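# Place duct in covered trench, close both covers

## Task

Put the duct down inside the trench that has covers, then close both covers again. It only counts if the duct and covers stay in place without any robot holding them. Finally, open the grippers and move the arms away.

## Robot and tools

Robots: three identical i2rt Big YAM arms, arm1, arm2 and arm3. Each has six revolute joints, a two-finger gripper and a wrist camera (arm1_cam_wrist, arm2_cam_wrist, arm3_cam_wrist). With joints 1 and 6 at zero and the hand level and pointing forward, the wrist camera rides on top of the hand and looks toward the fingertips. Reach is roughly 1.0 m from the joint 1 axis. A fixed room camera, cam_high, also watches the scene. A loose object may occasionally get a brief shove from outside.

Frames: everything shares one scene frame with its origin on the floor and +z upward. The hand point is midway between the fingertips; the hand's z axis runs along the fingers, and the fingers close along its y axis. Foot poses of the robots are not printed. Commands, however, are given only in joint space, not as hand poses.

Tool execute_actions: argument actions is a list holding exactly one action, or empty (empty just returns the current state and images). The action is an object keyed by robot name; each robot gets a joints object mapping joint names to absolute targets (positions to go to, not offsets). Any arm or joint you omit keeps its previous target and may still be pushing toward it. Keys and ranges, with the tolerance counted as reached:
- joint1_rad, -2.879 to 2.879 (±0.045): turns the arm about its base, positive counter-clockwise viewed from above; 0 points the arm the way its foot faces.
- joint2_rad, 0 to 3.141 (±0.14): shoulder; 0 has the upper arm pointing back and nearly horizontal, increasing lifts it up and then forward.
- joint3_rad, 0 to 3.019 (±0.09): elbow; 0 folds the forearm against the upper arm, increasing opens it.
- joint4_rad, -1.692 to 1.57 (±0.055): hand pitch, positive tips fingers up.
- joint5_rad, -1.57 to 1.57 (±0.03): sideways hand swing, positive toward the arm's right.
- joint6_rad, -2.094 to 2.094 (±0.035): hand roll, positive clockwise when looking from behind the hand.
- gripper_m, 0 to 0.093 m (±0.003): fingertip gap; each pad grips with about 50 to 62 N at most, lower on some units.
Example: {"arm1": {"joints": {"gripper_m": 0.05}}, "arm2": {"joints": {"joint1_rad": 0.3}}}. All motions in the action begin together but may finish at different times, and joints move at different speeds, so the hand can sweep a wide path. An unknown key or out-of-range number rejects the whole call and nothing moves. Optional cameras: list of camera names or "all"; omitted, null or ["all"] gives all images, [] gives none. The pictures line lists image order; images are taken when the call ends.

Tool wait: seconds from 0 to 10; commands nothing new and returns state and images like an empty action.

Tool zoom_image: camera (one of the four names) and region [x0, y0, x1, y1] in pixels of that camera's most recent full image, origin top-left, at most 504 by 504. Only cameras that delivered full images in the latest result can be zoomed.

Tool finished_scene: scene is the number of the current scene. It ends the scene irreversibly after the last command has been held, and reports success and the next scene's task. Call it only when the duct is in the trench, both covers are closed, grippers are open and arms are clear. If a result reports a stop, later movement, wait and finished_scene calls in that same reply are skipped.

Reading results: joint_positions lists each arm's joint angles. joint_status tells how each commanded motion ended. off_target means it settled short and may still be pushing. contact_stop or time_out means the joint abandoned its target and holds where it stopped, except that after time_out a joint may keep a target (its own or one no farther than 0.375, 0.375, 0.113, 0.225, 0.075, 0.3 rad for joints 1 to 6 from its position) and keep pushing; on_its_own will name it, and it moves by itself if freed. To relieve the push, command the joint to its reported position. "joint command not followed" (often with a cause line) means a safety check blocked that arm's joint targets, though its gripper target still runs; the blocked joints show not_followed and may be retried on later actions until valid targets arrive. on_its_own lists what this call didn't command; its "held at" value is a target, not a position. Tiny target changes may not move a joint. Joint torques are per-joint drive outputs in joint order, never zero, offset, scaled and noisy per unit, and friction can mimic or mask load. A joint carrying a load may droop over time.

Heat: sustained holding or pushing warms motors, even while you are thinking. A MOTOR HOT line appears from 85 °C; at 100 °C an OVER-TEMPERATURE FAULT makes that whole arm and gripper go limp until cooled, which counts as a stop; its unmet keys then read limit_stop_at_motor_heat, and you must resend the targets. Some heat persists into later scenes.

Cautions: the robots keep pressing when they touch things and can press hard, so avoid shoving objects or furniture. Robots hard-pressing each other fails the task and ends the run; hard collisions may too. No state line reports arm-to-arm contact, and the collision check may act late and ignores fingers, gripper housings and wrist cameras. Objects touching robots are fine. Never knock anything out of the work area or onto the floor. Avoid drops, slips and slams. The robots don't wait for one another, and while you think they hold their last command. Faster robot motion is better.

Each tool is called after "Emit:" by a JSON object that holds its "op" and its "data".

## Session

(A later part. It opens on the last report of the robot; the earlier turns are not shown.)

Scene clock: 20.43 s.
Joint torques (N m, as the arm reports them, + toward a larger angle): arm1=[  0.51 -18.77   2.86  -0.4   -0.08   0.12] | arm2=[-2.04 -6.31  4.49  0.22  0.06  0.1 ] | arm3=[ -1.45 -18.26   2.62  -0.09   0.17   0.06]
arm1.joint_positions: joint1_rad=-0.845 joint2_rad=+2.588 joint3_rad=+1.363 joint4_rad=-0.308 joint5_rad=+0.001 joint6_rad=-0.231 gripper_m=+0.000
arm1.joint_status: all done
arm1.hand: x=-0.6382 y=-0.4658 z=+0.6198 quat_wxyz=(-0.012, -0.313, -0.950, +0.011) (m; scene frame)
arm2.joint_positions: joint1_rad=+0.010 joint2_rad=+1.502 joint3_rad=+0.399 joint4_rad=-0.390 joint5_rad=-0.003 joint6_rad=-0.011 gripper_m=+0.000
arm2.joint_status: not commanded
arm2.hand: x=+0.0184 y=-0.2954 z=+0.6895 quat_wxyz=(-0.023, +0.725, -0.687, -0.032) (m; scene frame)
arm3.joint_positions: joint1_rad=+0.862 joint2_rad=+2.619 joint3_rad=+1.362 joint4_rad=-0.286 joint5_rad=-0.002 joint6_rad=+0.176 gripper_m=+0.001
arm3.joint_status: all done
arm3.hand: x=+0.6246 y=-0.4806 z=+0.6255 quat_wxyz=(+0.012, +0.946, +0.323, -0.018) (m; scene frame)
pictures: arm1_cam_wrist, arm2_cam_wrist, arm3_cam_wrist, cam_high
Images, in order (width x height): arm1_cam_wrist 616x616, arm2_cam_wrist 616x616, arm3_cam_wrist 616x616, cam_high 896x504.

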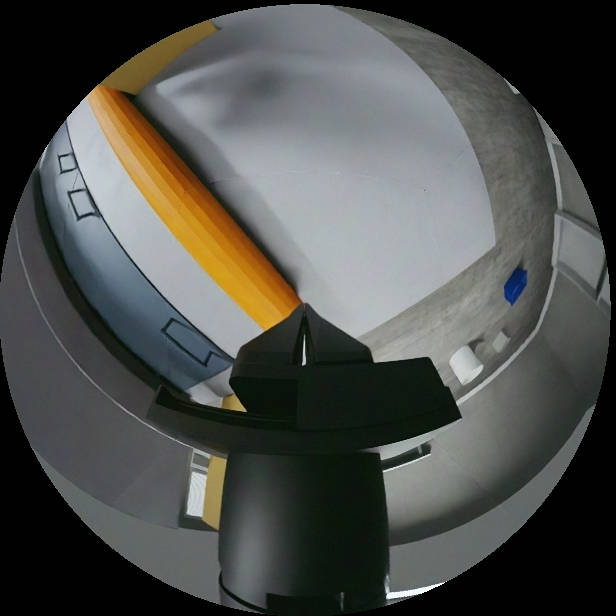

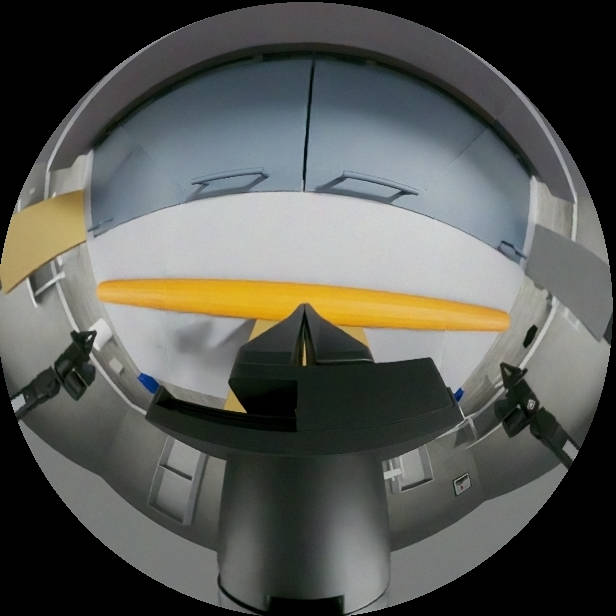

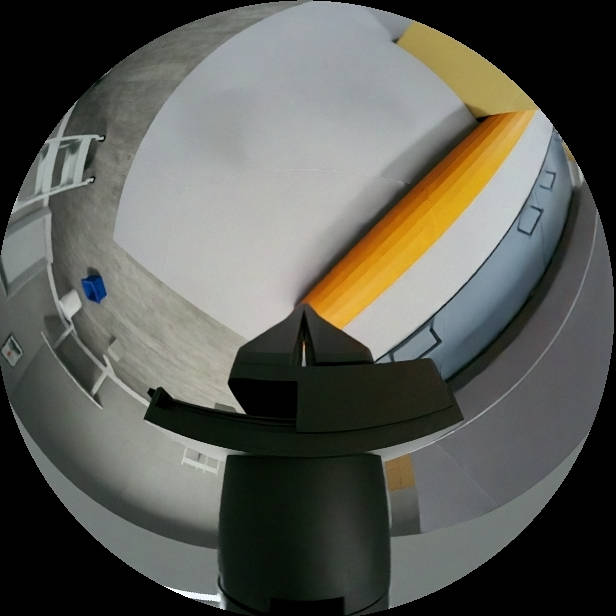

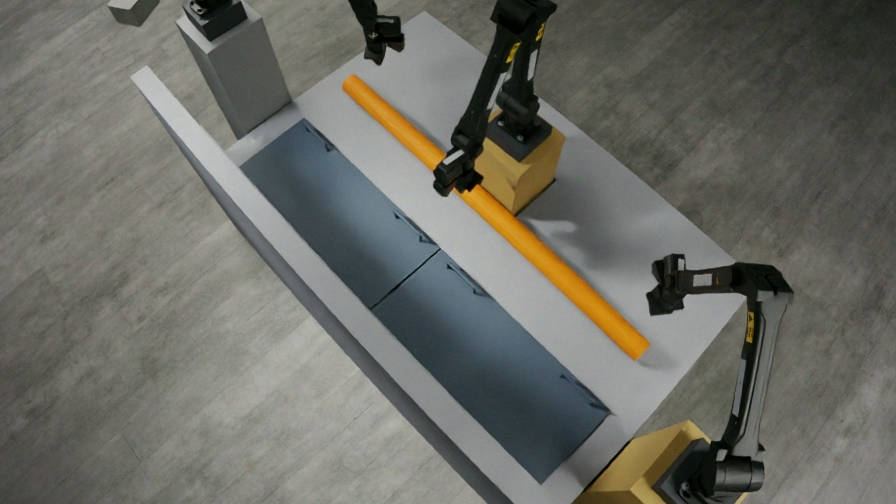

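Emit:
{"op": "execute_actions", "data": {"actions": [{"arm1":{"joints":{"joint1_rad":-0.75,"joint2_rad":2.75,"joint3_rad":1.836,"joint4_rad":-0.41}},"arm3":{"joints":{"joint1_rad":0.74,"joint2_rad":2.78,"joint3_rad":1.836,"joint4_rad":-0.41}},"arm2":{"joints":{"joint2_rad":0.8,"joint3_rad":0.8,"joint4_rad":-1.0}}}], "cameras": ["cam_high"]}}

Emit:
{"op": "execute_actions", "data": {"actions": [{"arm1":{"joints":{"joint2_rad":2.97}},"arm3":{"joints":{"joint2_rad":3.0}}}]}}

Scene clock: 25.47 s.
Joint torques (N m, as the arm reports them, + toward a larger angle): arm1=[  0.81 -22.8    6.25   0.21  -0.08   0.13] | arm2=[-2.14 -1.89 11.24  1.11  0.08  0.11] | arm3=[  0.27 -22.4    6.04   0.52   0.13   0.04]
arm1.joint_positions: joint1_rad=-0.748 joint2_rad=+2.737 joint3_rad=+1.822 joint4_rad=-0.404 joint5_rad=+0.001 joint6_rad=-0.231 gripper_m=+0.000
arm1.joint_status: all done
arm1.hand: x=-0.4780 y=-0.5515 z=+0.6272 quat_wxyz=(-0.106, -0.264, -0.957, +0.061) (m; scene frame)
arm2.joint_positions: joint1_rad=+0.010 joint2_rad=+0.796 joint3_rad=+0.792 joint4_rad=-0.990 joint5_rad=-0.003 joint6_rad=-0.011 gripper_m=+0.000
arm2.joint_status: all done
arm2.hand: x=+0.0181 y=-0.2287 z=+1.0031 quat_wxyz=(-0.193, +0.695, -0.660, -0.208) (m; scene frame)
arm3.joint_positions: joint1_rad=+0.729 joint2_rad=+2.771 joint3_rad=+1.824 joint4_rad=-0.401 joint5_rad=-0.001 joint6_rad=+0.176 gripper_m=+0.001
arm3.joint_status: all done
arm3.hand: x=+0.4490 y=-0.5404 z=+0.6311 quat_wxyz=(+0.052, +0.959, +0.257, -0.107) (m; scene frame)
pictures: cam_high
Images, in order (width x height): cam_high 896x504.

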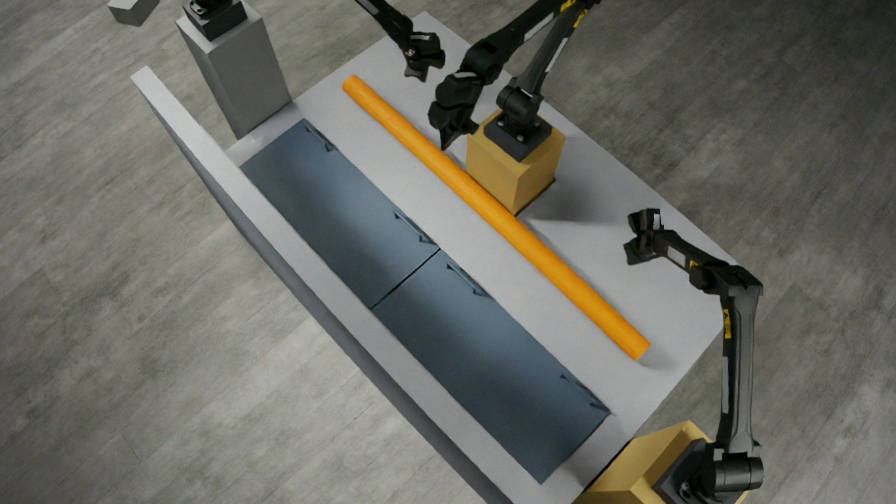

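Scene clock: 26.80 s.
Joint torques (N m, as the arm reports them, + toward a larger angle): arm1=[  1.15 -22.24   4.58  -0.17  -0.13   0.14] | arm2=[-2.18 -1.69 11.23  1.1   0.07  0.1 ] | arm3=[ -0.17 -22.16   4.1    0.05   0.2    0.05]
arm1.joint_positions: joint1_rad=-0.750 joint2_rad=+2.980 joint3_rad=+1.820 joint4_rad=-0.405 joint5_rad=+0.003 joint6_rad=-0.231 gripper_m=+0.000
arm1.joint_status: all done
arm1.hand: x=-0.5735 y=-0.4617 z=+0.4807 quat_wxyz=(+0.002, -0.268, -0.964, +0.004) (m; scene frame)
arm2.joint_positions: joint1_rad=+0.010 joint2_rad=+0.796 joint3_rad=+0.792 joint4_rad=-0.990 joint5_rad=-0.003 joint6_rad=-0.011 gripper_m=+0.000
arm2.joint_status: not commanded
arm2.hand: x=+0.0181 y=-0.2287 z=+1.0031 quat_wxyz=(-0.193, +0.695, -0.660, -0.208) (m; scene frame)
arm3.joint_positions: joint1_rad=+0.732 joint2_rad=+3.016 joint3_rad=+1.824 joint4_rad=-0.402 joint5_rad=-0.002 joint6_rad=+0.177 gripper_m=+0.001
arm3.joint_status: all done
arm3.hand: x=+0.5523 y=-0.4563 z=+0.4842 quat_wxyz=(+0.001, +0.966, +0.260, +0.005) (m; scene frame)
pictures: arm1_cam_wrist, arm2_cam_wrist, arm3_cam_wrist, cam_high
Images, in order (width x height): arm1_cam_wrist 616x616, arm2_cam_wrist 616x616, arm3_cam_wrist 616x616, cam_high 896x504.

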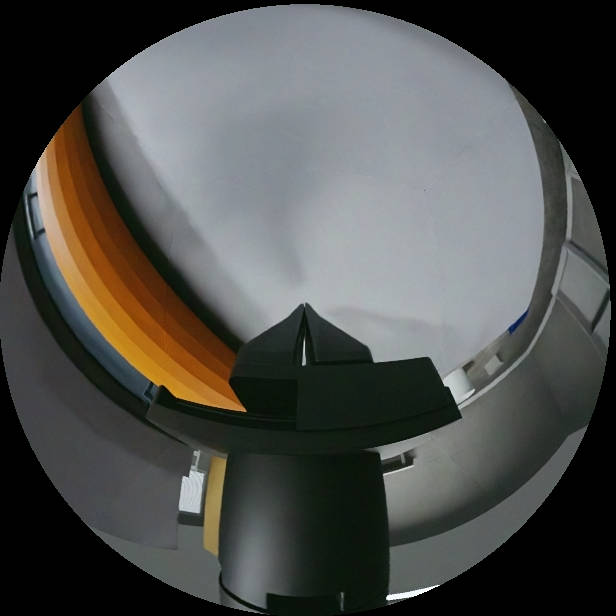

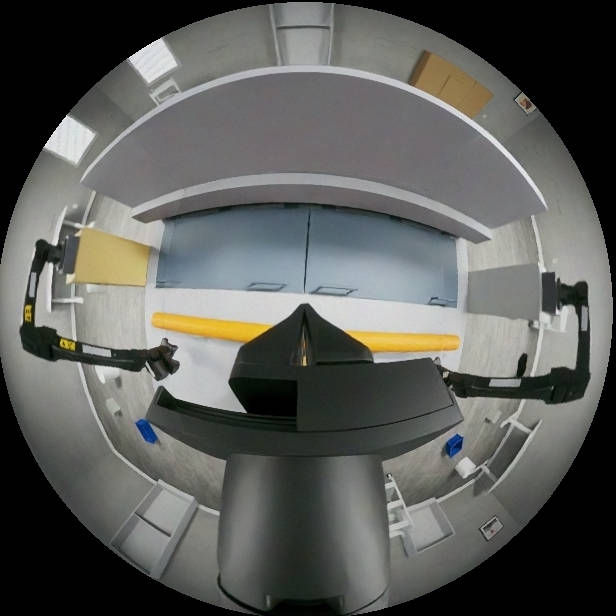

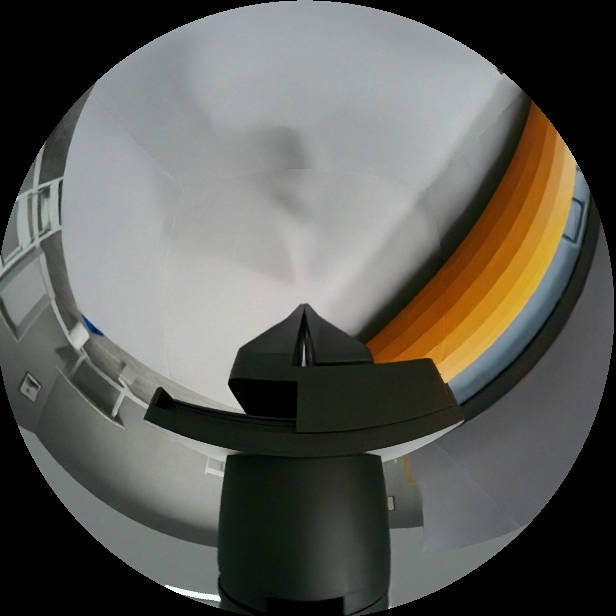

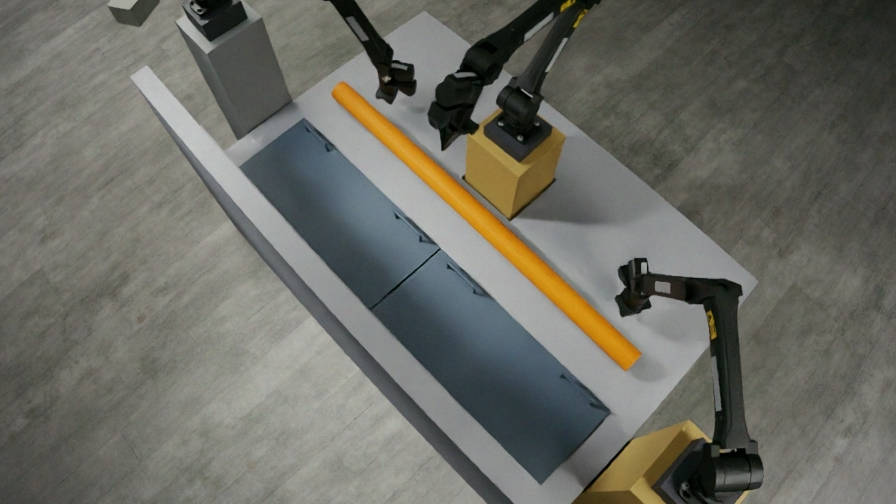

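Emit:
{"op": "execute_actions", "data": {"actions": [{"arm1":{"joints":{"joint1_rad":-0.5}},"arm3":{"joints":{"joint1_rad":0.48}}}], "cameras": ["cam_high","arm2_cam_wrist"]}}

Scene clock: 28.43 s.
Joint torques (N m, as the arm reports them, + toward a larger angle): arm1=[  1.84 -22.28   4.59  -0.25  -0.04   0.15] | arm2=[-2.18 -1.71 11.24  1.05  0.07  0.11] | arm3=[  0.42 -21.57   4.16   0.1    0.1    0.  ]
arm1.joint_positions: joint1_rad=-0.506 joint2_rad=+2.977 joint3_rad=+1.820 joint4_rad=-0.405 joint5_rad=+0.000 joint6_rad=-0.233 gripper_m=+0.000
arm1.joint_status: all done
arm1.hand: x=-0.4887 y=-0.3542 z=+0.4818 quat_wxyz=(+0.000, -0.148, -0.989, +0.002) (m; scene frame)
arm2.joint_positions: joint1_rad=+0.010 joint2_rad=+0.796 joint3_rad=+0.792 joint4_rad=-0.990 joint5_rad=-0.003 joint6_rad=-0.011 gripper_m=+0.000
arm2.joint_status: not commanded
arm2.hand: x=+0.0181 y=-0.2287 z=+1.0031 quat_wxyz=(-0.193, +0.695, -0.660, -0.208) (m; scene frame)
arm3.joint_positions: joint1_rad=+0.467 joint2_rad=+3.007 joint3_rad=+1.824 joint4_rad=-0.402 joint5_rad=+0.000 joint6_rad=+0.180 gripper_m=+0.001
arm3.joint_status: all done
arm3.hand: x=+0.4699 y=-0.3378 z=+0.4882 quat_wxyz=(+0.003, +0.992, +0.129, +0.001) (m; scene frame)
pictures: arm2_cam_wrist, cam_high
Images, in order (width x height): arm2_cam_wrist 616x616, cam_high 896x504.

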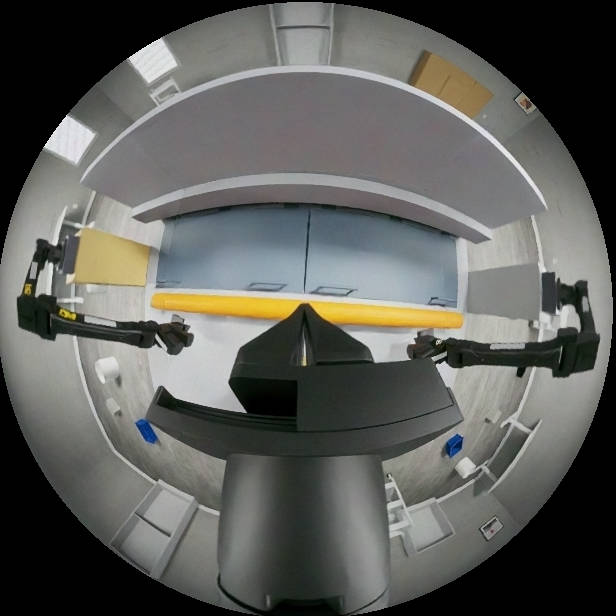

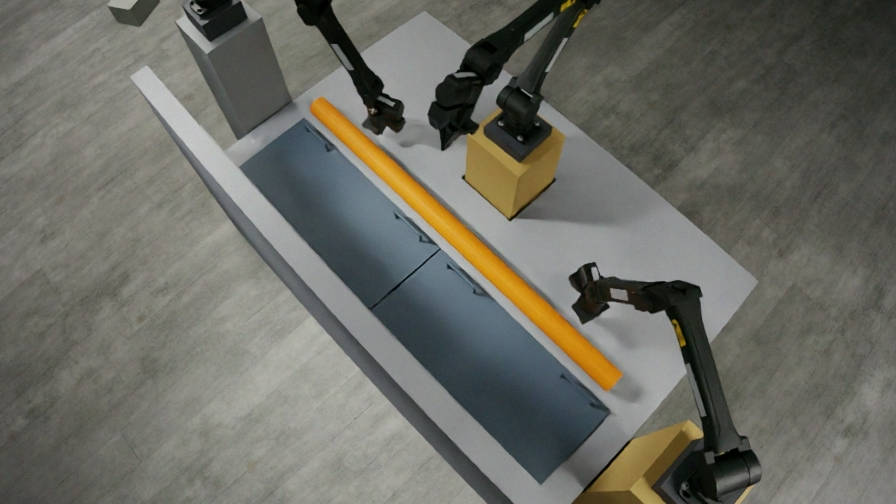

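Emit:
{"op": "execute_actions", "data": {"actions": [{"arm1":{"joints":{"joint2_rad":2.7}},"arm3":{"joints":{"joint2_rad":2.73}},"arm2":{"joints":{"joint2_rad":1.6,"joint3_rad":0.38,"joint4_rad":-0.45}}}], "cameras": []}}

Emit:
{"op": "execute_actions", "data": {"actions": [{"arm1":{"joints":{"joint2_rad":2.5,"joint3_rad":0.963,"joint4_rad":0.0}},"arm3":{"joints":{"joint2_rad":2.5,"joint3_rad":0.963,"joint4_rad":0.0}},"arm2":{"joints":{"joint2_rad":2.05,"joint3_rad":0.42,"joint4_rad":-0.05}}}], "cameras": []}}

Emit:
{"op": "execute_actions", "data": {"actions": [{"arm1":{"joints":{"joint1_rad":-0.225,"joint6_rad":-0.22,"joint2_rad":2.58,"joint4_rad":0.047,"gripper_m":0.05}},"arm3":{"joints":{"joint1_rad":0.19,"joint6_rad":0.18,"joint2_rad":2.58,"joint4_rad":0.047,"gripper_m":0.05}},"arm2":{"joints":{"joint2_rad":2.35,"joint3_rad":0.46,"joint4_rad":0.25}}}]}}

Scene clock: 30.17 s.
Joint torques (N m, as the arm reports them, + toward a larger angle): arm1=[  1.68 -23.89   5.92   0.31  -0.03   0.17] | arm2=[-2.06 -4.91  3.6   0.61  0.07  0.1 ] | arm3=[  0.1  -22.37   5.73   0.79   0.2    0.  ]
arm1.joint_positions: joint1_rad=-0.506 joint2_rad=+2.698 joint3_rad=+1.832 joint4_rad=-0.406 joint5_rad=+0.000 joint6_rad=-0.233 gripper_m=+0.000
arm1.joint_status: all done
arm1.hand: x=-0.3577 y=-0.4303 z=+0.6562 quat_wxyz=(-0.134, -0.146, -0.979, +0.056) (m; scene frame)
arm2.joint_positions: joint1_rad=+0.010 joint2_rad=+1.587 joint3_rad=+0.374 joint4_rad=-0.459 joint5_rad=-0.003 joint6_rad=-0.011 gripper_m=+0.000
arm2.joint_status: all done
arm2.hand: x=+0.0203 y=-0.3457 z=+0.6681 quat_wxyz=(+0.040, +0.725, -0.687, +0.033) (m; scene frame)
arm3.joint_positions: joint1_rad=+0.471 joint2_rad=+2.715 joint3_rad=+1.834 joint4_rad=-0.402 joint5_rad=-0.003 joint6_rad=+0.181 gripper_m=+0.001
arm3.joint_status: all done
arm3.hand: x=+0.3277 y=-0.4070 z=+0.6711 quat_wxyz=(+0.051, +0.980, +0.129, -0.142) (m; scene frame)
pictures: none
No camera images: the call's "cameras" was empty. Leave "cameras" out to get every camera's image.

Scene clock: 31.83 s.
Joint torques (N m, as the arm reports them, + toward a larger angle): arm1=[  1.51 -16.29   0.98   0.54  -0.03   0.15] | arm2=[-2.18 -7.42 -0.55  0.58  0.06  0.11] | arm3=[  0.1  -16.4    1.     1.33   0.2    0.  ]
arm1.joint_positions: joint1_rad=-0.506 joint2_rad=+2.513 joint3_rad=+0.958 joint4_rad=-0.014 joint5_rad=+0.000 joint6_rad=-0.233 gripper_m=+0.000
arm1.joint_status: all done
arm1.hand: x=-0.6501 y=-0.2592 z=+0.6235 quat_wxyz=(+0.004, -0.148, -0.989, +0.000) (m; scene frame)
arm2.joint_positions: joint1_rad=+0.010 joint2_rad=+2.036 joint3_rad=+0.420 joint4_rad=-0.059 joint5_rad=-0.003 joint6_rad=-0.011 gripper_m=+0.000
arm2.joint_status: all done
arm2.hand: x=+0.0194 y=-0.3413 z=+0.5748 quat_wxyz=(+0.041, +0.725, -0.687, +0.034) (m; scene frame)
arm3.joint_positions: joint1_rad=+0.471 joint2_rad=+2.511 joint3_rad=+0.957 joint4_rad=-0.017 joint5_rad=-0.003 joint6_rad=+0.181 gripper_m=+0.001
arm3.joint_status: all done
arm3.hand: x=+0.6288 y=-0.2643 z=+0.6424 quat_wxyz=(+0.007, +0.991, +0.131, -0.005) (m; scene frame)
pictures: none
No camera images: the call's "cameras" was empty. Leave "cameras" out to get every camera's image.

Scene clock: 33.03 s.
Joint torques (N m, as the arm reports them, + toward a larger angle): arm1=[  0.73 -14.83   0.02   0.41  -0.05   0.15] | arm2=[-2.13 -8.69 -3.44  0.71  0.06  0.1 ] | arm3=[  0.61 -14.36   0.02   1.21   0.08   0.  ]
arm1.joint_positions: joint1_rad=-0.222 joint2_rad=+2.576 joint3_rad=+0.965 joint4_rad=+0.035 joint5_rad=+0.000 joint6_rad=-0.232 gripper_m=+0.050
arm1.joint_status: all done
arm1.hand: x=-0.6227 y=-0.1581 z=+0.6015 quat_wxyz=(+0.007, -0.007, -1.000, -0.001) (m; scene frame)
arm2.joint_positions: joint1_rad=+0.010 joint2_rad=+2.341 joint3_rad=+0.467 joint4_rad=+0.240 joint5_rad=-0.003 joint6_rad=-0.011 gripper_m=+0.000
arm2.joint_status: all done
arm2.hand: x=+0.0190 y=-0.3459 z=+0.5077 quat_wxyz=(+0.026, +0.726, -0.687, +0.019) (m; scene frame)
arm3.joint_positions: joint1_rad=+0.175 joint2_rad=+2.569 joint3_rad=+0.965 joint4_rad=+0.033 joint5_rad=+0.000 joint6_rad=+0.181 gripper_m=+0.050
arm3.joint_status: all done
arm3.hand: x=+0.6066 y=-0.1570 z=+0.6211 quat_wxyz=(+0.006, +1.000, -0.017, -0.005) (m; scene frame)
pictures: arm1_cam_wrist, arm2_cam_wrist, arm3_cam_wrist, cam_high
Images, in order (width x height): arm1_cam_wrist 616x616, arm2_cam_wrist 616x616, arm3_cam_wrist 616x616, cam_high 896x504.

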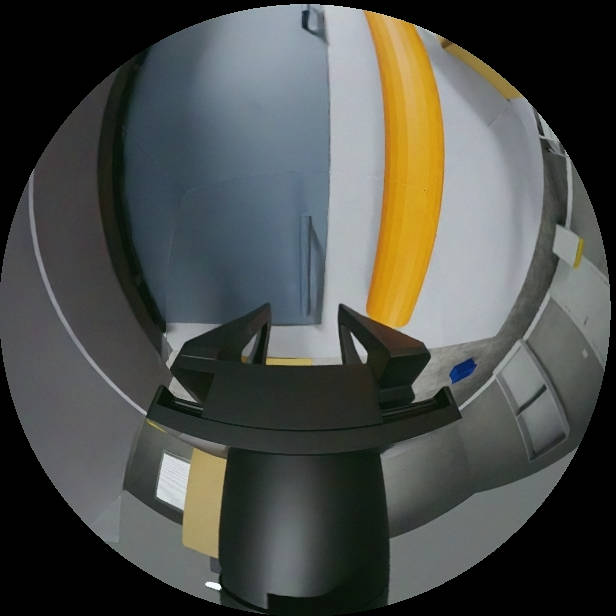

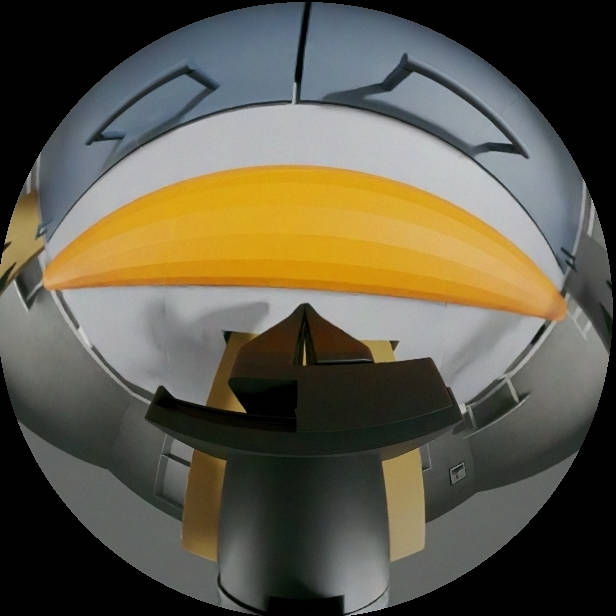

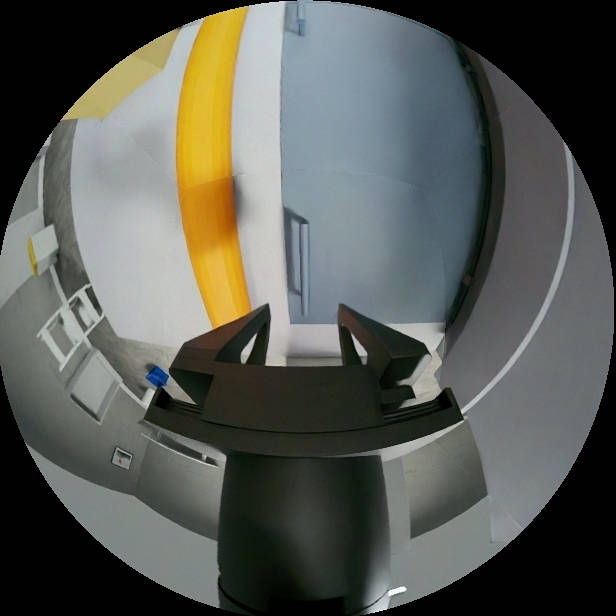

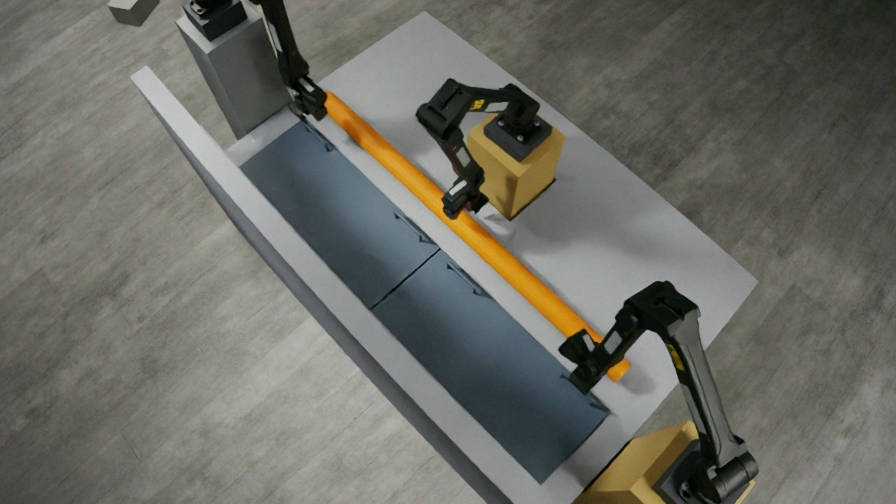

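Arm2 is behind the duct. Proceed.

Emit:
{"op": "execute_actions", "data": {"actions": [{"arm1":{"joints":{"joint2_rad":2.9,"joint3_rad":1.24,"joint4_rad":0.1}},"arm3":{"joints":{"joint2_rad":2.95,"joint3_rad":1.27,"joint4_rad":0.12}},"arm2":{"joints":{"joint2_rad":2.52,"joint3_rad":0.47,"joint4_rad":0.5}}}], "cameras": []}}

Emit:
{"op": "execute_actions", "data": {"actions": [{"arm1":{"joints":{"joint2_rad":2.96,"joint3_rad":1.28}},"arm3":{"joints":{"joint2_rad":3.01,"joint3_rad":1.315}}}], "cameras": ["arm1_cam_wrist","arm2_cam_wrist","arm3_cam_wrist"]}}

Scene clock: 34.47 s.
Joint torques (N m, as the arm reports them, + toward a larger angle): arm1=[  0.98 -16.92  -0.11   0.24  -0.04   0.13] | arm2=[-2.06 -8.8  -4.12  0.89  0.07  0.1 ] | arm3=[  0.61 -16.4   -0.33   0.93   0.08   0.  ]
arm1.joint_positions: joint1_rad=-0.222 joint2_rad=+2.912 joint3_rad=+1.237 joint4_rad=+0.093 joint5_rad=+0.000 joint6_rad=-0.232 gripper_m=+0.050
arm1.joint_status: all done
arm1.hand: x=-0.6218 y=-0.1584 z=+0.4777 quat_wxyz=(+0.010, -0.007, -1.000, -0.002) (m; scene frame)
arm2.joint_positions: joint1_rad=+0.010 joint2_rad=+2.512 joint3_rad=+0.470 joint4_rad=+0.490 joint5_rad=-0.003 joint6_rad=-0.011 gripper_m=+0.000
arm2.joint_status: all done
arm2.hand: x=+0.0190 y=-0.3513 z=+0.4749 quat_wxyz=(-0.002, +0.726, -0.688, -0.011) (m; scene frame)
arm3.joint_positions: joint1_rad=+0.175 joint2_rad=+2.959 joint3_rad=+1.267 joint4_rad=+0.111 joint5_rad=+0.000 joint6_rad=+0.181 gripper_m=+0.050
arm3.joint_status: all done
arm3.hand: x=+0.6114 y=-0.1578 z=+0.4774 quat_wxyz=(+0.005, +1.000, -0.017, +0.000) (m; scene frame)
pictures: none
No camera images: the call's "cameras" was empty. Leave "cameras" out to get every camera's image.

Scene clock: 35.13 s.
Joint torques (N m, as the arm reports them, + toward a larger angle): arm1=[  0.94 -14.02  -0.23   0.24  -0.03   0.14] | arm2=[-2.07 -8.68 -4.13  0.9   0.07  0.1 ] | arm3=[  0.62 -13.77  -0.36   0.99   0.06   0.  ]
arm1.joint_positions: joint1_rad=-0.222 joint2_rad=+2.937 joint3_rad=+1.281 joint4_rad=+0.093 joint5_rad=+0.000 joint6_rad=-0.231 gripper_m=+0.050
arm1.joint_status: all done
arm1.hand: x=-0.6099 y=-0.1614 z=+0.4672 quat_wxyz=(+0.000, -0.007, -1.000, +0.000) (m; scene frame)
arm2.joint_positions: joint1_rad=+0.010 joint2_rad=+2.512 joint3_rad=+0.470 joint4_rad=+0.490 joint5_rad=-0.003 joint6_rad=-0.011 gripper_m=+0.000
arm2.joint_status: not commanded
arm2.hand: x=+0.0190 y=-0.3513 z=+0.4749 quat_wxyz=(-0.002, +0.726, -0.688, -0.011) (m; scene frame)
arm3.joint_positions: joint1_rad=+0.175 joint2_rad=+2.982 joint3_rad=+1.316 joint4_rad=+0.111 joint5_rad=+0.001 joint6_rad=+0.181 gripper_m=+0.050
arm3.joint_status: all done
arm3.hand: x=+0.5955 y=-0.1602 z=+0.4677 quat_wxyz=(+0.007, +1.000, -0.017, -0.012) (m; scene frame)
pictures: arm1_cam_wrist, arm2_cam_wrist, arm3_cam_wrist
Images, in order (width x height): arm1_cam_wrist 616x616, arm2_cam_wrist 616x616, arm3_cam_wrist 616x616.

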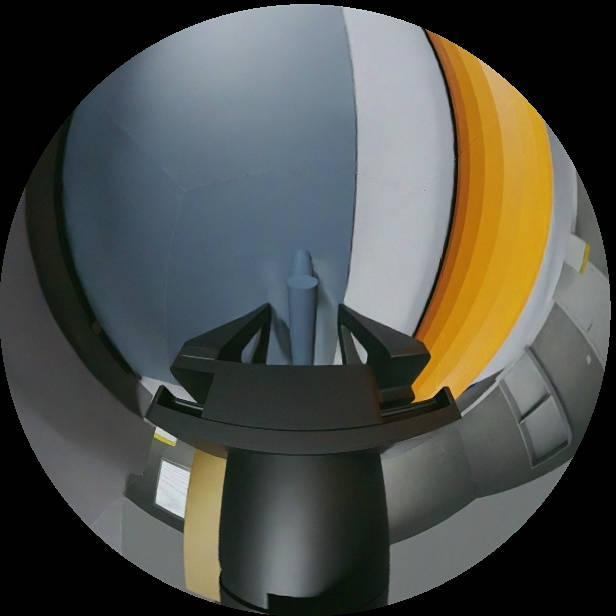

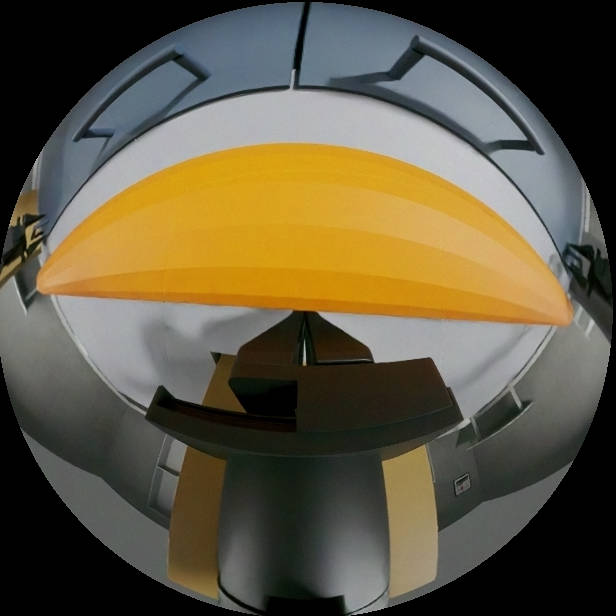

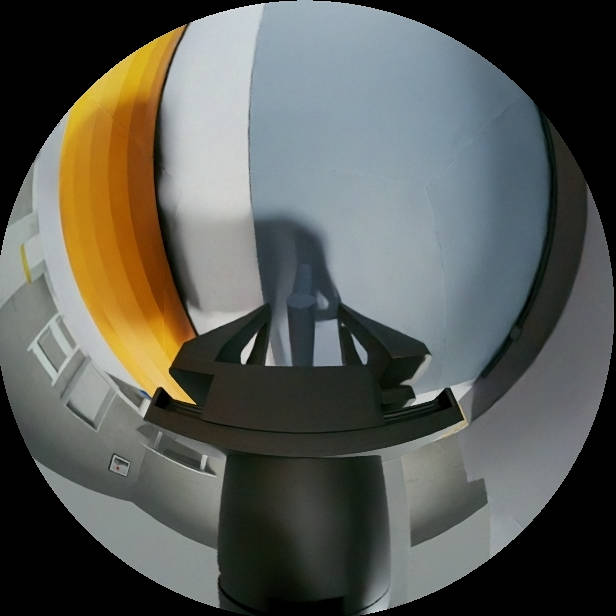

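Emit:
{"op": "execute_actions", "data": {"actions": [{"arm1":{"joints":{"joint2_rad":2.935,"joint3_rad":1.28,"gripper_m":0}},"arm3":{"joints":{"joint2_rad":2.98,"joint3_rad":1.315,"gripper_m":0}}}], "cameras": []}}

Emit:
{"op": "execute_actions", "data": {"actions": [{"arm1":{"joints":{"joint1_rad":-0.19,"joint2_rad":2.74,"joint3_rad":1.09,"joint4_rad":0.08}},"arm3":{"joints":{"joint1_rad":0.16,"joint2_rad":2.78,"joint3_rad":1.13,"joint4_rad":0.07}}}], "cameras": []}}

Emit:
{"op": "execute_actions", "data": {"actions": [{"arm1":{"joints":{"joint1_rad":-0.10,"joint6_rad":-0.1,"joint2_rad":2.55,"joint3_rad":0.95,"joint4_rad":0.04}},"arm3":{"joints":{"joint1_rad":0.07,"joint6_rad":0.07,"joint2_rad":2.58,"joint3_rad":0.97,"joint4_rad":0.04}}}], "cameras": []}}

Emit:
{"op": "execute_actions", "data": {"actions": [{"arm1":{"joints":{"joint1_rad":0.03,"joint6_rad":0.0,"joint5_rad":0.15,"joint2_rad":2.42,"joint3_rad":0.88,"joint4_rad":0.0}},"arm3":{"joints":{"joint1_rad":-0.07,"joint6_rad":-0.06,"joint5_rad":-0.15,"joint2_rad":2.45,"joint3_rad":0.9,"joint4_rad":0.0}}}], "cameras": ["arm2_cam_wrist","cam_high"]}}

Scene clock: 36.00 s.
Joint torques (N m, as the arm reports them, + toward a larger angle): arm1=[  0.99 -16.2   -0.14   0.21   0.02   0.16] | arm2=[-2.1  -8.71 -4.14  0.88  0.06  0.1 ] | arm3=[  0.5  -16.26  -0.34   1.     0.07   0.17]
arm1.joint_positions: joint1_rad=-0.222 joint2_rad=+2.937 joint3_rad=+1.281 joint4_rad=+0.093 joint5_rad=-0.002 joint6_rad=-0.235 gripper_m=+0.007
arm1.joint_status: gripper_m off_target (ended at +0.007, target +0.000); the others done
arm1.hand: x=-0.6098 y=-0.1611 z=+0.4672 quat_wxyz=(+0.000, -0.006, -1.000, -0.001) (m; scene frame)
arm2.joint_positions: joint1_rad=+0.010 joint2_rad=+2.512 joint3_rad=+0.470 joint4_rad=+0.490 joint5_rad=-0.003 joint6_rad=-0.011 gripper_m=+0.000
arm2.joint_status: not commanded
arm2.hand: x=+0.0190 y=-0.3513 z=+0.4749 quat_wxyz=(-0.002, +0.726, -0.688, -0.011) (m; scene frame)
arm3.joint_positions: joint1_rad=+0.177 joint2_rad=+2.982 joint3_rad=+1.316 joint4_rad=+0.111 joint5_rad=+0.000 joint6_rad=+0.167 gripper_m=+0.008
arm3.joint_status: gripper_m off_target (ended at +0.008, target +0.000); the others done
arm3.hand: x=+0.5956 y=-0.1610 z=+0.4677 quat_wxyz=(+0.007, +1.000, -0.009, -0.012) (m; scene frame)
pictures: none
No camera images: the call's "cameras" was empty. Leave "cameras" out to get every camera's image.

Scene clock: 37.00 s.
Joint torques (N m, as the arm reports them, + toward a larger angle): arm1=[  1.01 -21.08  -3.65  -0.7   -0.24  -0.11] | arm2=[-2.1  -8.77 -4.11  0.9   0.06  0.1 ] | arm3=[ -0.01 -21.11  -3.93  -1.34  -0.29   0.41]
arm1.joint_positions: joint1_rad=-0.189 joint2_rad=+2.798 joint3_rad=+1.141 joint4_rad=+0.100 joint5_rad=+0.006 joint6_rad=-0.207 gripper_m=+0.007
arm1.joint_status: all done
arm1.hand: x=-0.6107 y=-0.1494 z=+0.5207 quat_wxyz=(-0.002, -0.003, -1.000, +0.004) (m; scene frame)
arm2.joint_positions: joint1_rad=+0.010 joint2_rad=+2.512 joint3_rad=+0.470 joint4_rad=+0.490 joint5_rad=-0.003 joint6_rad=-0.011 gripper_m=+0.000
arm2.joint_status: not commanded
arm2.hand: x=+0.0190 y=-0.3513 z=+0.4749 quat_wxyz=(-0.002, +0.726, -0.688, -0.011) (m; scene frame)
arm3.joint_positions: joint1_rad=+0.154 joint2_rad=+2.843 joint3_rad=+1.179 joint4_rad=+0.109 joint5_rad=+0.010 joint6_rad=+0.146 gripper_m=+0.008
arm3.joint_status: all done
arm3.hand: x=+0.5959 y=-0.1502 z=+0.5211 quat_wxyz=(+0.003, +1.000, -0.010, -0.014) (m; scene frame)
pictures: none
No camera images: the call's "cameras" was empty. Leave "cameras" out to get every camera's image.

Scene clock: 38.03 s.
Joint torques (N m, as the arm reports them, + toward a larger angle): arm1=[  1.8  -20.44  -2.24  -0.87  -0.68   0.25] | arm2=[-2.08 -8.74 -4.13  0.87  0.06  0.1 ] | arm3=[ -0.36 -20.93  -3.39  -1.15   0.17   0.18]
arm1.joint_positions: joint1_rad=-0.109 joint2_rad=+2.609 joint3_rad=+0.985 joint4_rad=+0.066 joint5_rad=+0.020 joint6_rad=-0.123 gripper_m=+0.007
arm1.joint_status: all done
arm1.hand: x=-0.6111 y=-0.1217 z=+0.5901 quat_wxyz=(-0.001, -0.004, -1.000, +0.010) (m; scene frame)
arm2.joint_positions: joint1_rad=+0.010 joint2_rad=+2.512 joint3_rad=+0.470 joint4_rad=+0.490 joint5_rad=-0.003 joint6_rad=-0.011 gripper_m=+0.000
arm2.joint_status: not commanded
arm2.hand: x=+0.0190 y=-0.3513 z=+0.4749 quat_wxyz=(-0.002, +0.726, -0.688, -0.011) (m; scene frame)
arm3.joint_positions: joint1_rad=+0.068 joint2_rad=+2.643 joint3_rad=+1.015 joint4_rad=+0.075 joint5_rad=-0.002 joint6_rad=+0.057 gripper_m=+0.008
arm3.joint_status: all done
arm3.hand: x=+0.5970 y=-0.1193 z=+0.5945 quat_wxyz=(+0.008, +1.000, -0.008, -0.014) (m; scene frame)
pictures: none
No camera images: the call's "cameras" was empty. Leave "cameras" out to get every camera's image.

Scene clock: 38.93 s.
Joint torques (N m, as the arm reports them, + toward a larger angle): arm1=[  2.28 -20.92  -1.2   -0.86  -0.21   0.03] | arm2=[-2.05 -8.77 -4.15  0.87  0.06  0.09] | arm3=[ -1.02 -21.02  -2.44  -0.83  -0.25   0.12]
arm1.joint_positions: joint1_rad=+0.019 joint2_rad=+2.487 joint3_rad=+0.904 joint4_rad=+0.023 joint5_rad=+0.158 joint6_rad=+0.001 gripper_m=+0.007
arm1.joint_status: all done
arm1.hand: x=-0.6113 y=-0.0988 z=+0.6345 quat_wxyz=(-0.001, -0.003, -0.997, +0.079) (m; scene frame)
arm2.joint_positions: joint1_rad=+0.010 joint2_rad=+2.512 joint3_rad=+0.470 joint4_rad=+0.490 joint5_rad=-0.003 joint6_rad=-0.011 gripper_m=+0.000
arm2.joint_status: not commanded
arm2.hand: x=+0.0190 y=-0.3513 z=+0.4749 quat_wxyz=(-0.002, +0.726, -0.688, -0.011) (m; scene frame)
arm3.joint_positions: joint1_rad=-0.064 joint2_rad=+2.519 joint3_rad=+0.938 joint4_rad=+0.028 joint5_rad=-0.144 joint6_rad=-0.071 gripper_m=+0.008
arm3.joint_status: all done
arm3.hand: x=+0.5970 y=-0.0942 z=+0.6396 quat_wxyz=(+0.077, +0.997, -0.010, -0.019) (m; scene frame)
pictures: arm2_cam_wrist, cam_high
Images, in order (width x height): arm2_cam_wrist 616x616, cam_high 896x504.

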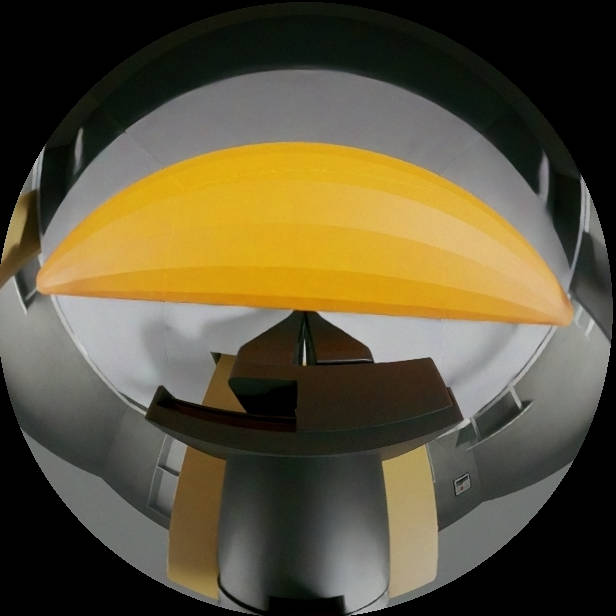

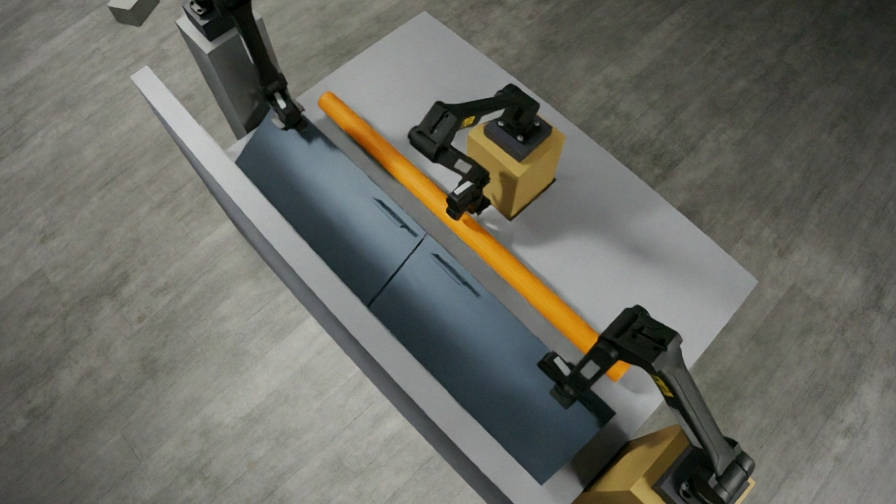

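Emit:
{"op": "execute_actions", "data": {"actions": [{"arm2":{"joints":{"joint2_rad":2.559,"joint3_rad":0.504,"joint4_rad":0.655}}}], "cameras": []}}

Emit:
{"op": "execute_actions", "data": {"actions": [{"arm2":{"joints":{"joint2_rad":2.46,"joint3_rad":0.669,"joint4_rad":0.39}}}], "cameras": ["arm2_cam_wrist","cam_high"]}}

Scene clock: 40.23 s.
Joint torques (N m, as the arm reports them, + toward a larger angle): arm1=[  2.14 -20.84  -1.15  -0.89  -0.2    0.04] | arm2=[-2.01 -9.39 -3.98  1.19  0.05  0.07] | arm3=[ -0.91 -21.09  -2.49  -0.83  -0.26   0.12]
arm1.joint_positions: joint1_rad=+0.019 joint2_rad=+2.487 joint3_rad=+0.904 joint4_rad=+0.023 joint5_rad=+0.158 joint6_rad=+0.001 gripper_m=+0.007
arm1.joint_status: not commanded
arm1.hand: x=-0.6113 y=-0.0988 z=+0.6345 quat_wxyz=(-0.001, -0.003, -0.997, +0.079) (m; scene frame)
arm2.joint_positions: joint1_rad=+0.010 joint2_rad=+2.554 joint3_rad=+0.504 joint4_rad=+0.646 joint5_rad=-0.003 joint6_rad=-0.007 gripper_m=+0.000
arm2.joint_status: all done
arm2.hand: x=+0.0172 y=-0.3115 z=+0.4648 quat_wxyz=(-0.053, +0.722, -0.687, -0.063) (m; scene frame)
arm3.joint_positions: joint1_rad=-0.064 joint2_rad=+2.519 joint3_rad=+0.938 joint4_rad=+0.028 joint5_rad=-0.144 joint6_rad=-0.071 gripper_m=+0.008
arm3.joint_status: not commanded
arm3.hand: x=+0.5970 y=-0.0942 z=+0.6396 quat_wxyz=(+0.077, +0.997, -0.010, -0.019) (m; scene frame)
pictures: none
No camera images: the call's "cameras" was empty. Leave "cameras" out to get every camera's image.

Scene clock: 41.20 s.
Joint torques (N m, as the arm reports them, + toward a larger angle): arm1=[  1.94 -20.68  -1.19  -0.9   -0.2    0.02] | arm2=[ -2.09 -11.37  -1.88   0.46   0.05   0.06] | arm3=[ -0.94 -21.06  -2.51  -0.81  -0.26   0.12]
arm1.joint_positions: joint1_rad=+0.019 joint2_rad=+2.487 joint3_rad=+0.904 joint4_rad=+0.023 joint5_rad=+0.158 joint6_rad=+0.001 gripper_m=+0.007
arm1.joint_status: not commanded
arm1.hand: x=-0.6113 y=-0.0988 z=+0.6345 quat_wxyz=(-0.001, -0.003, -0.997, +0.079) (m; scene frame)
arm2.joint_positions: joint1_rad=+0.010 joint2_rad=+2.452 joint3_rad=+0.673 joint4_rad=+0.399 joint5_rad=-0.002 joint6_rad=-0.006 gripper_m=+0.000
arm2.joint_status: all done
arm2.hand: x=+0.0135 y=-0.2260 z=+0.4663 quat_wxyz=(-0.062, +0.721, -0.687, -0.072) (m; scene frame)
arm3.joint_positions: joint1_rad=-0.064 joint2_rad=+2.519 joint3_rad=+0.938 joint4_rad=+0.028 joint5_rad=-0.144 joint6_rad=-0.071 gripper_m=+0.008
arm3.joint_status: not commanded
arm3.hand: x=+0.5970 y=-0.0942 z=+0.6396 quat_wxyz=(+0.077, +0.997, -0.010, -0.019) (m; scene frame)
pictures: arm2_cam_wrist, cam_high
Images, in order (width x height): arm2_cam_wrist 616x616, cam_high 896x504.

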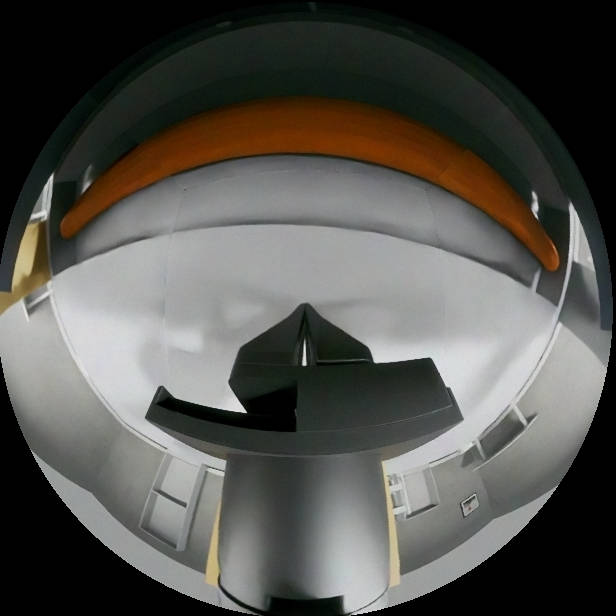

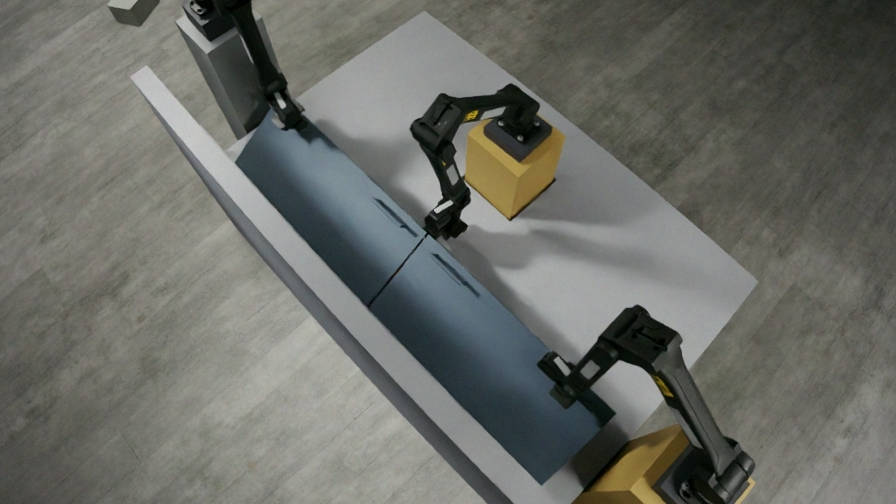

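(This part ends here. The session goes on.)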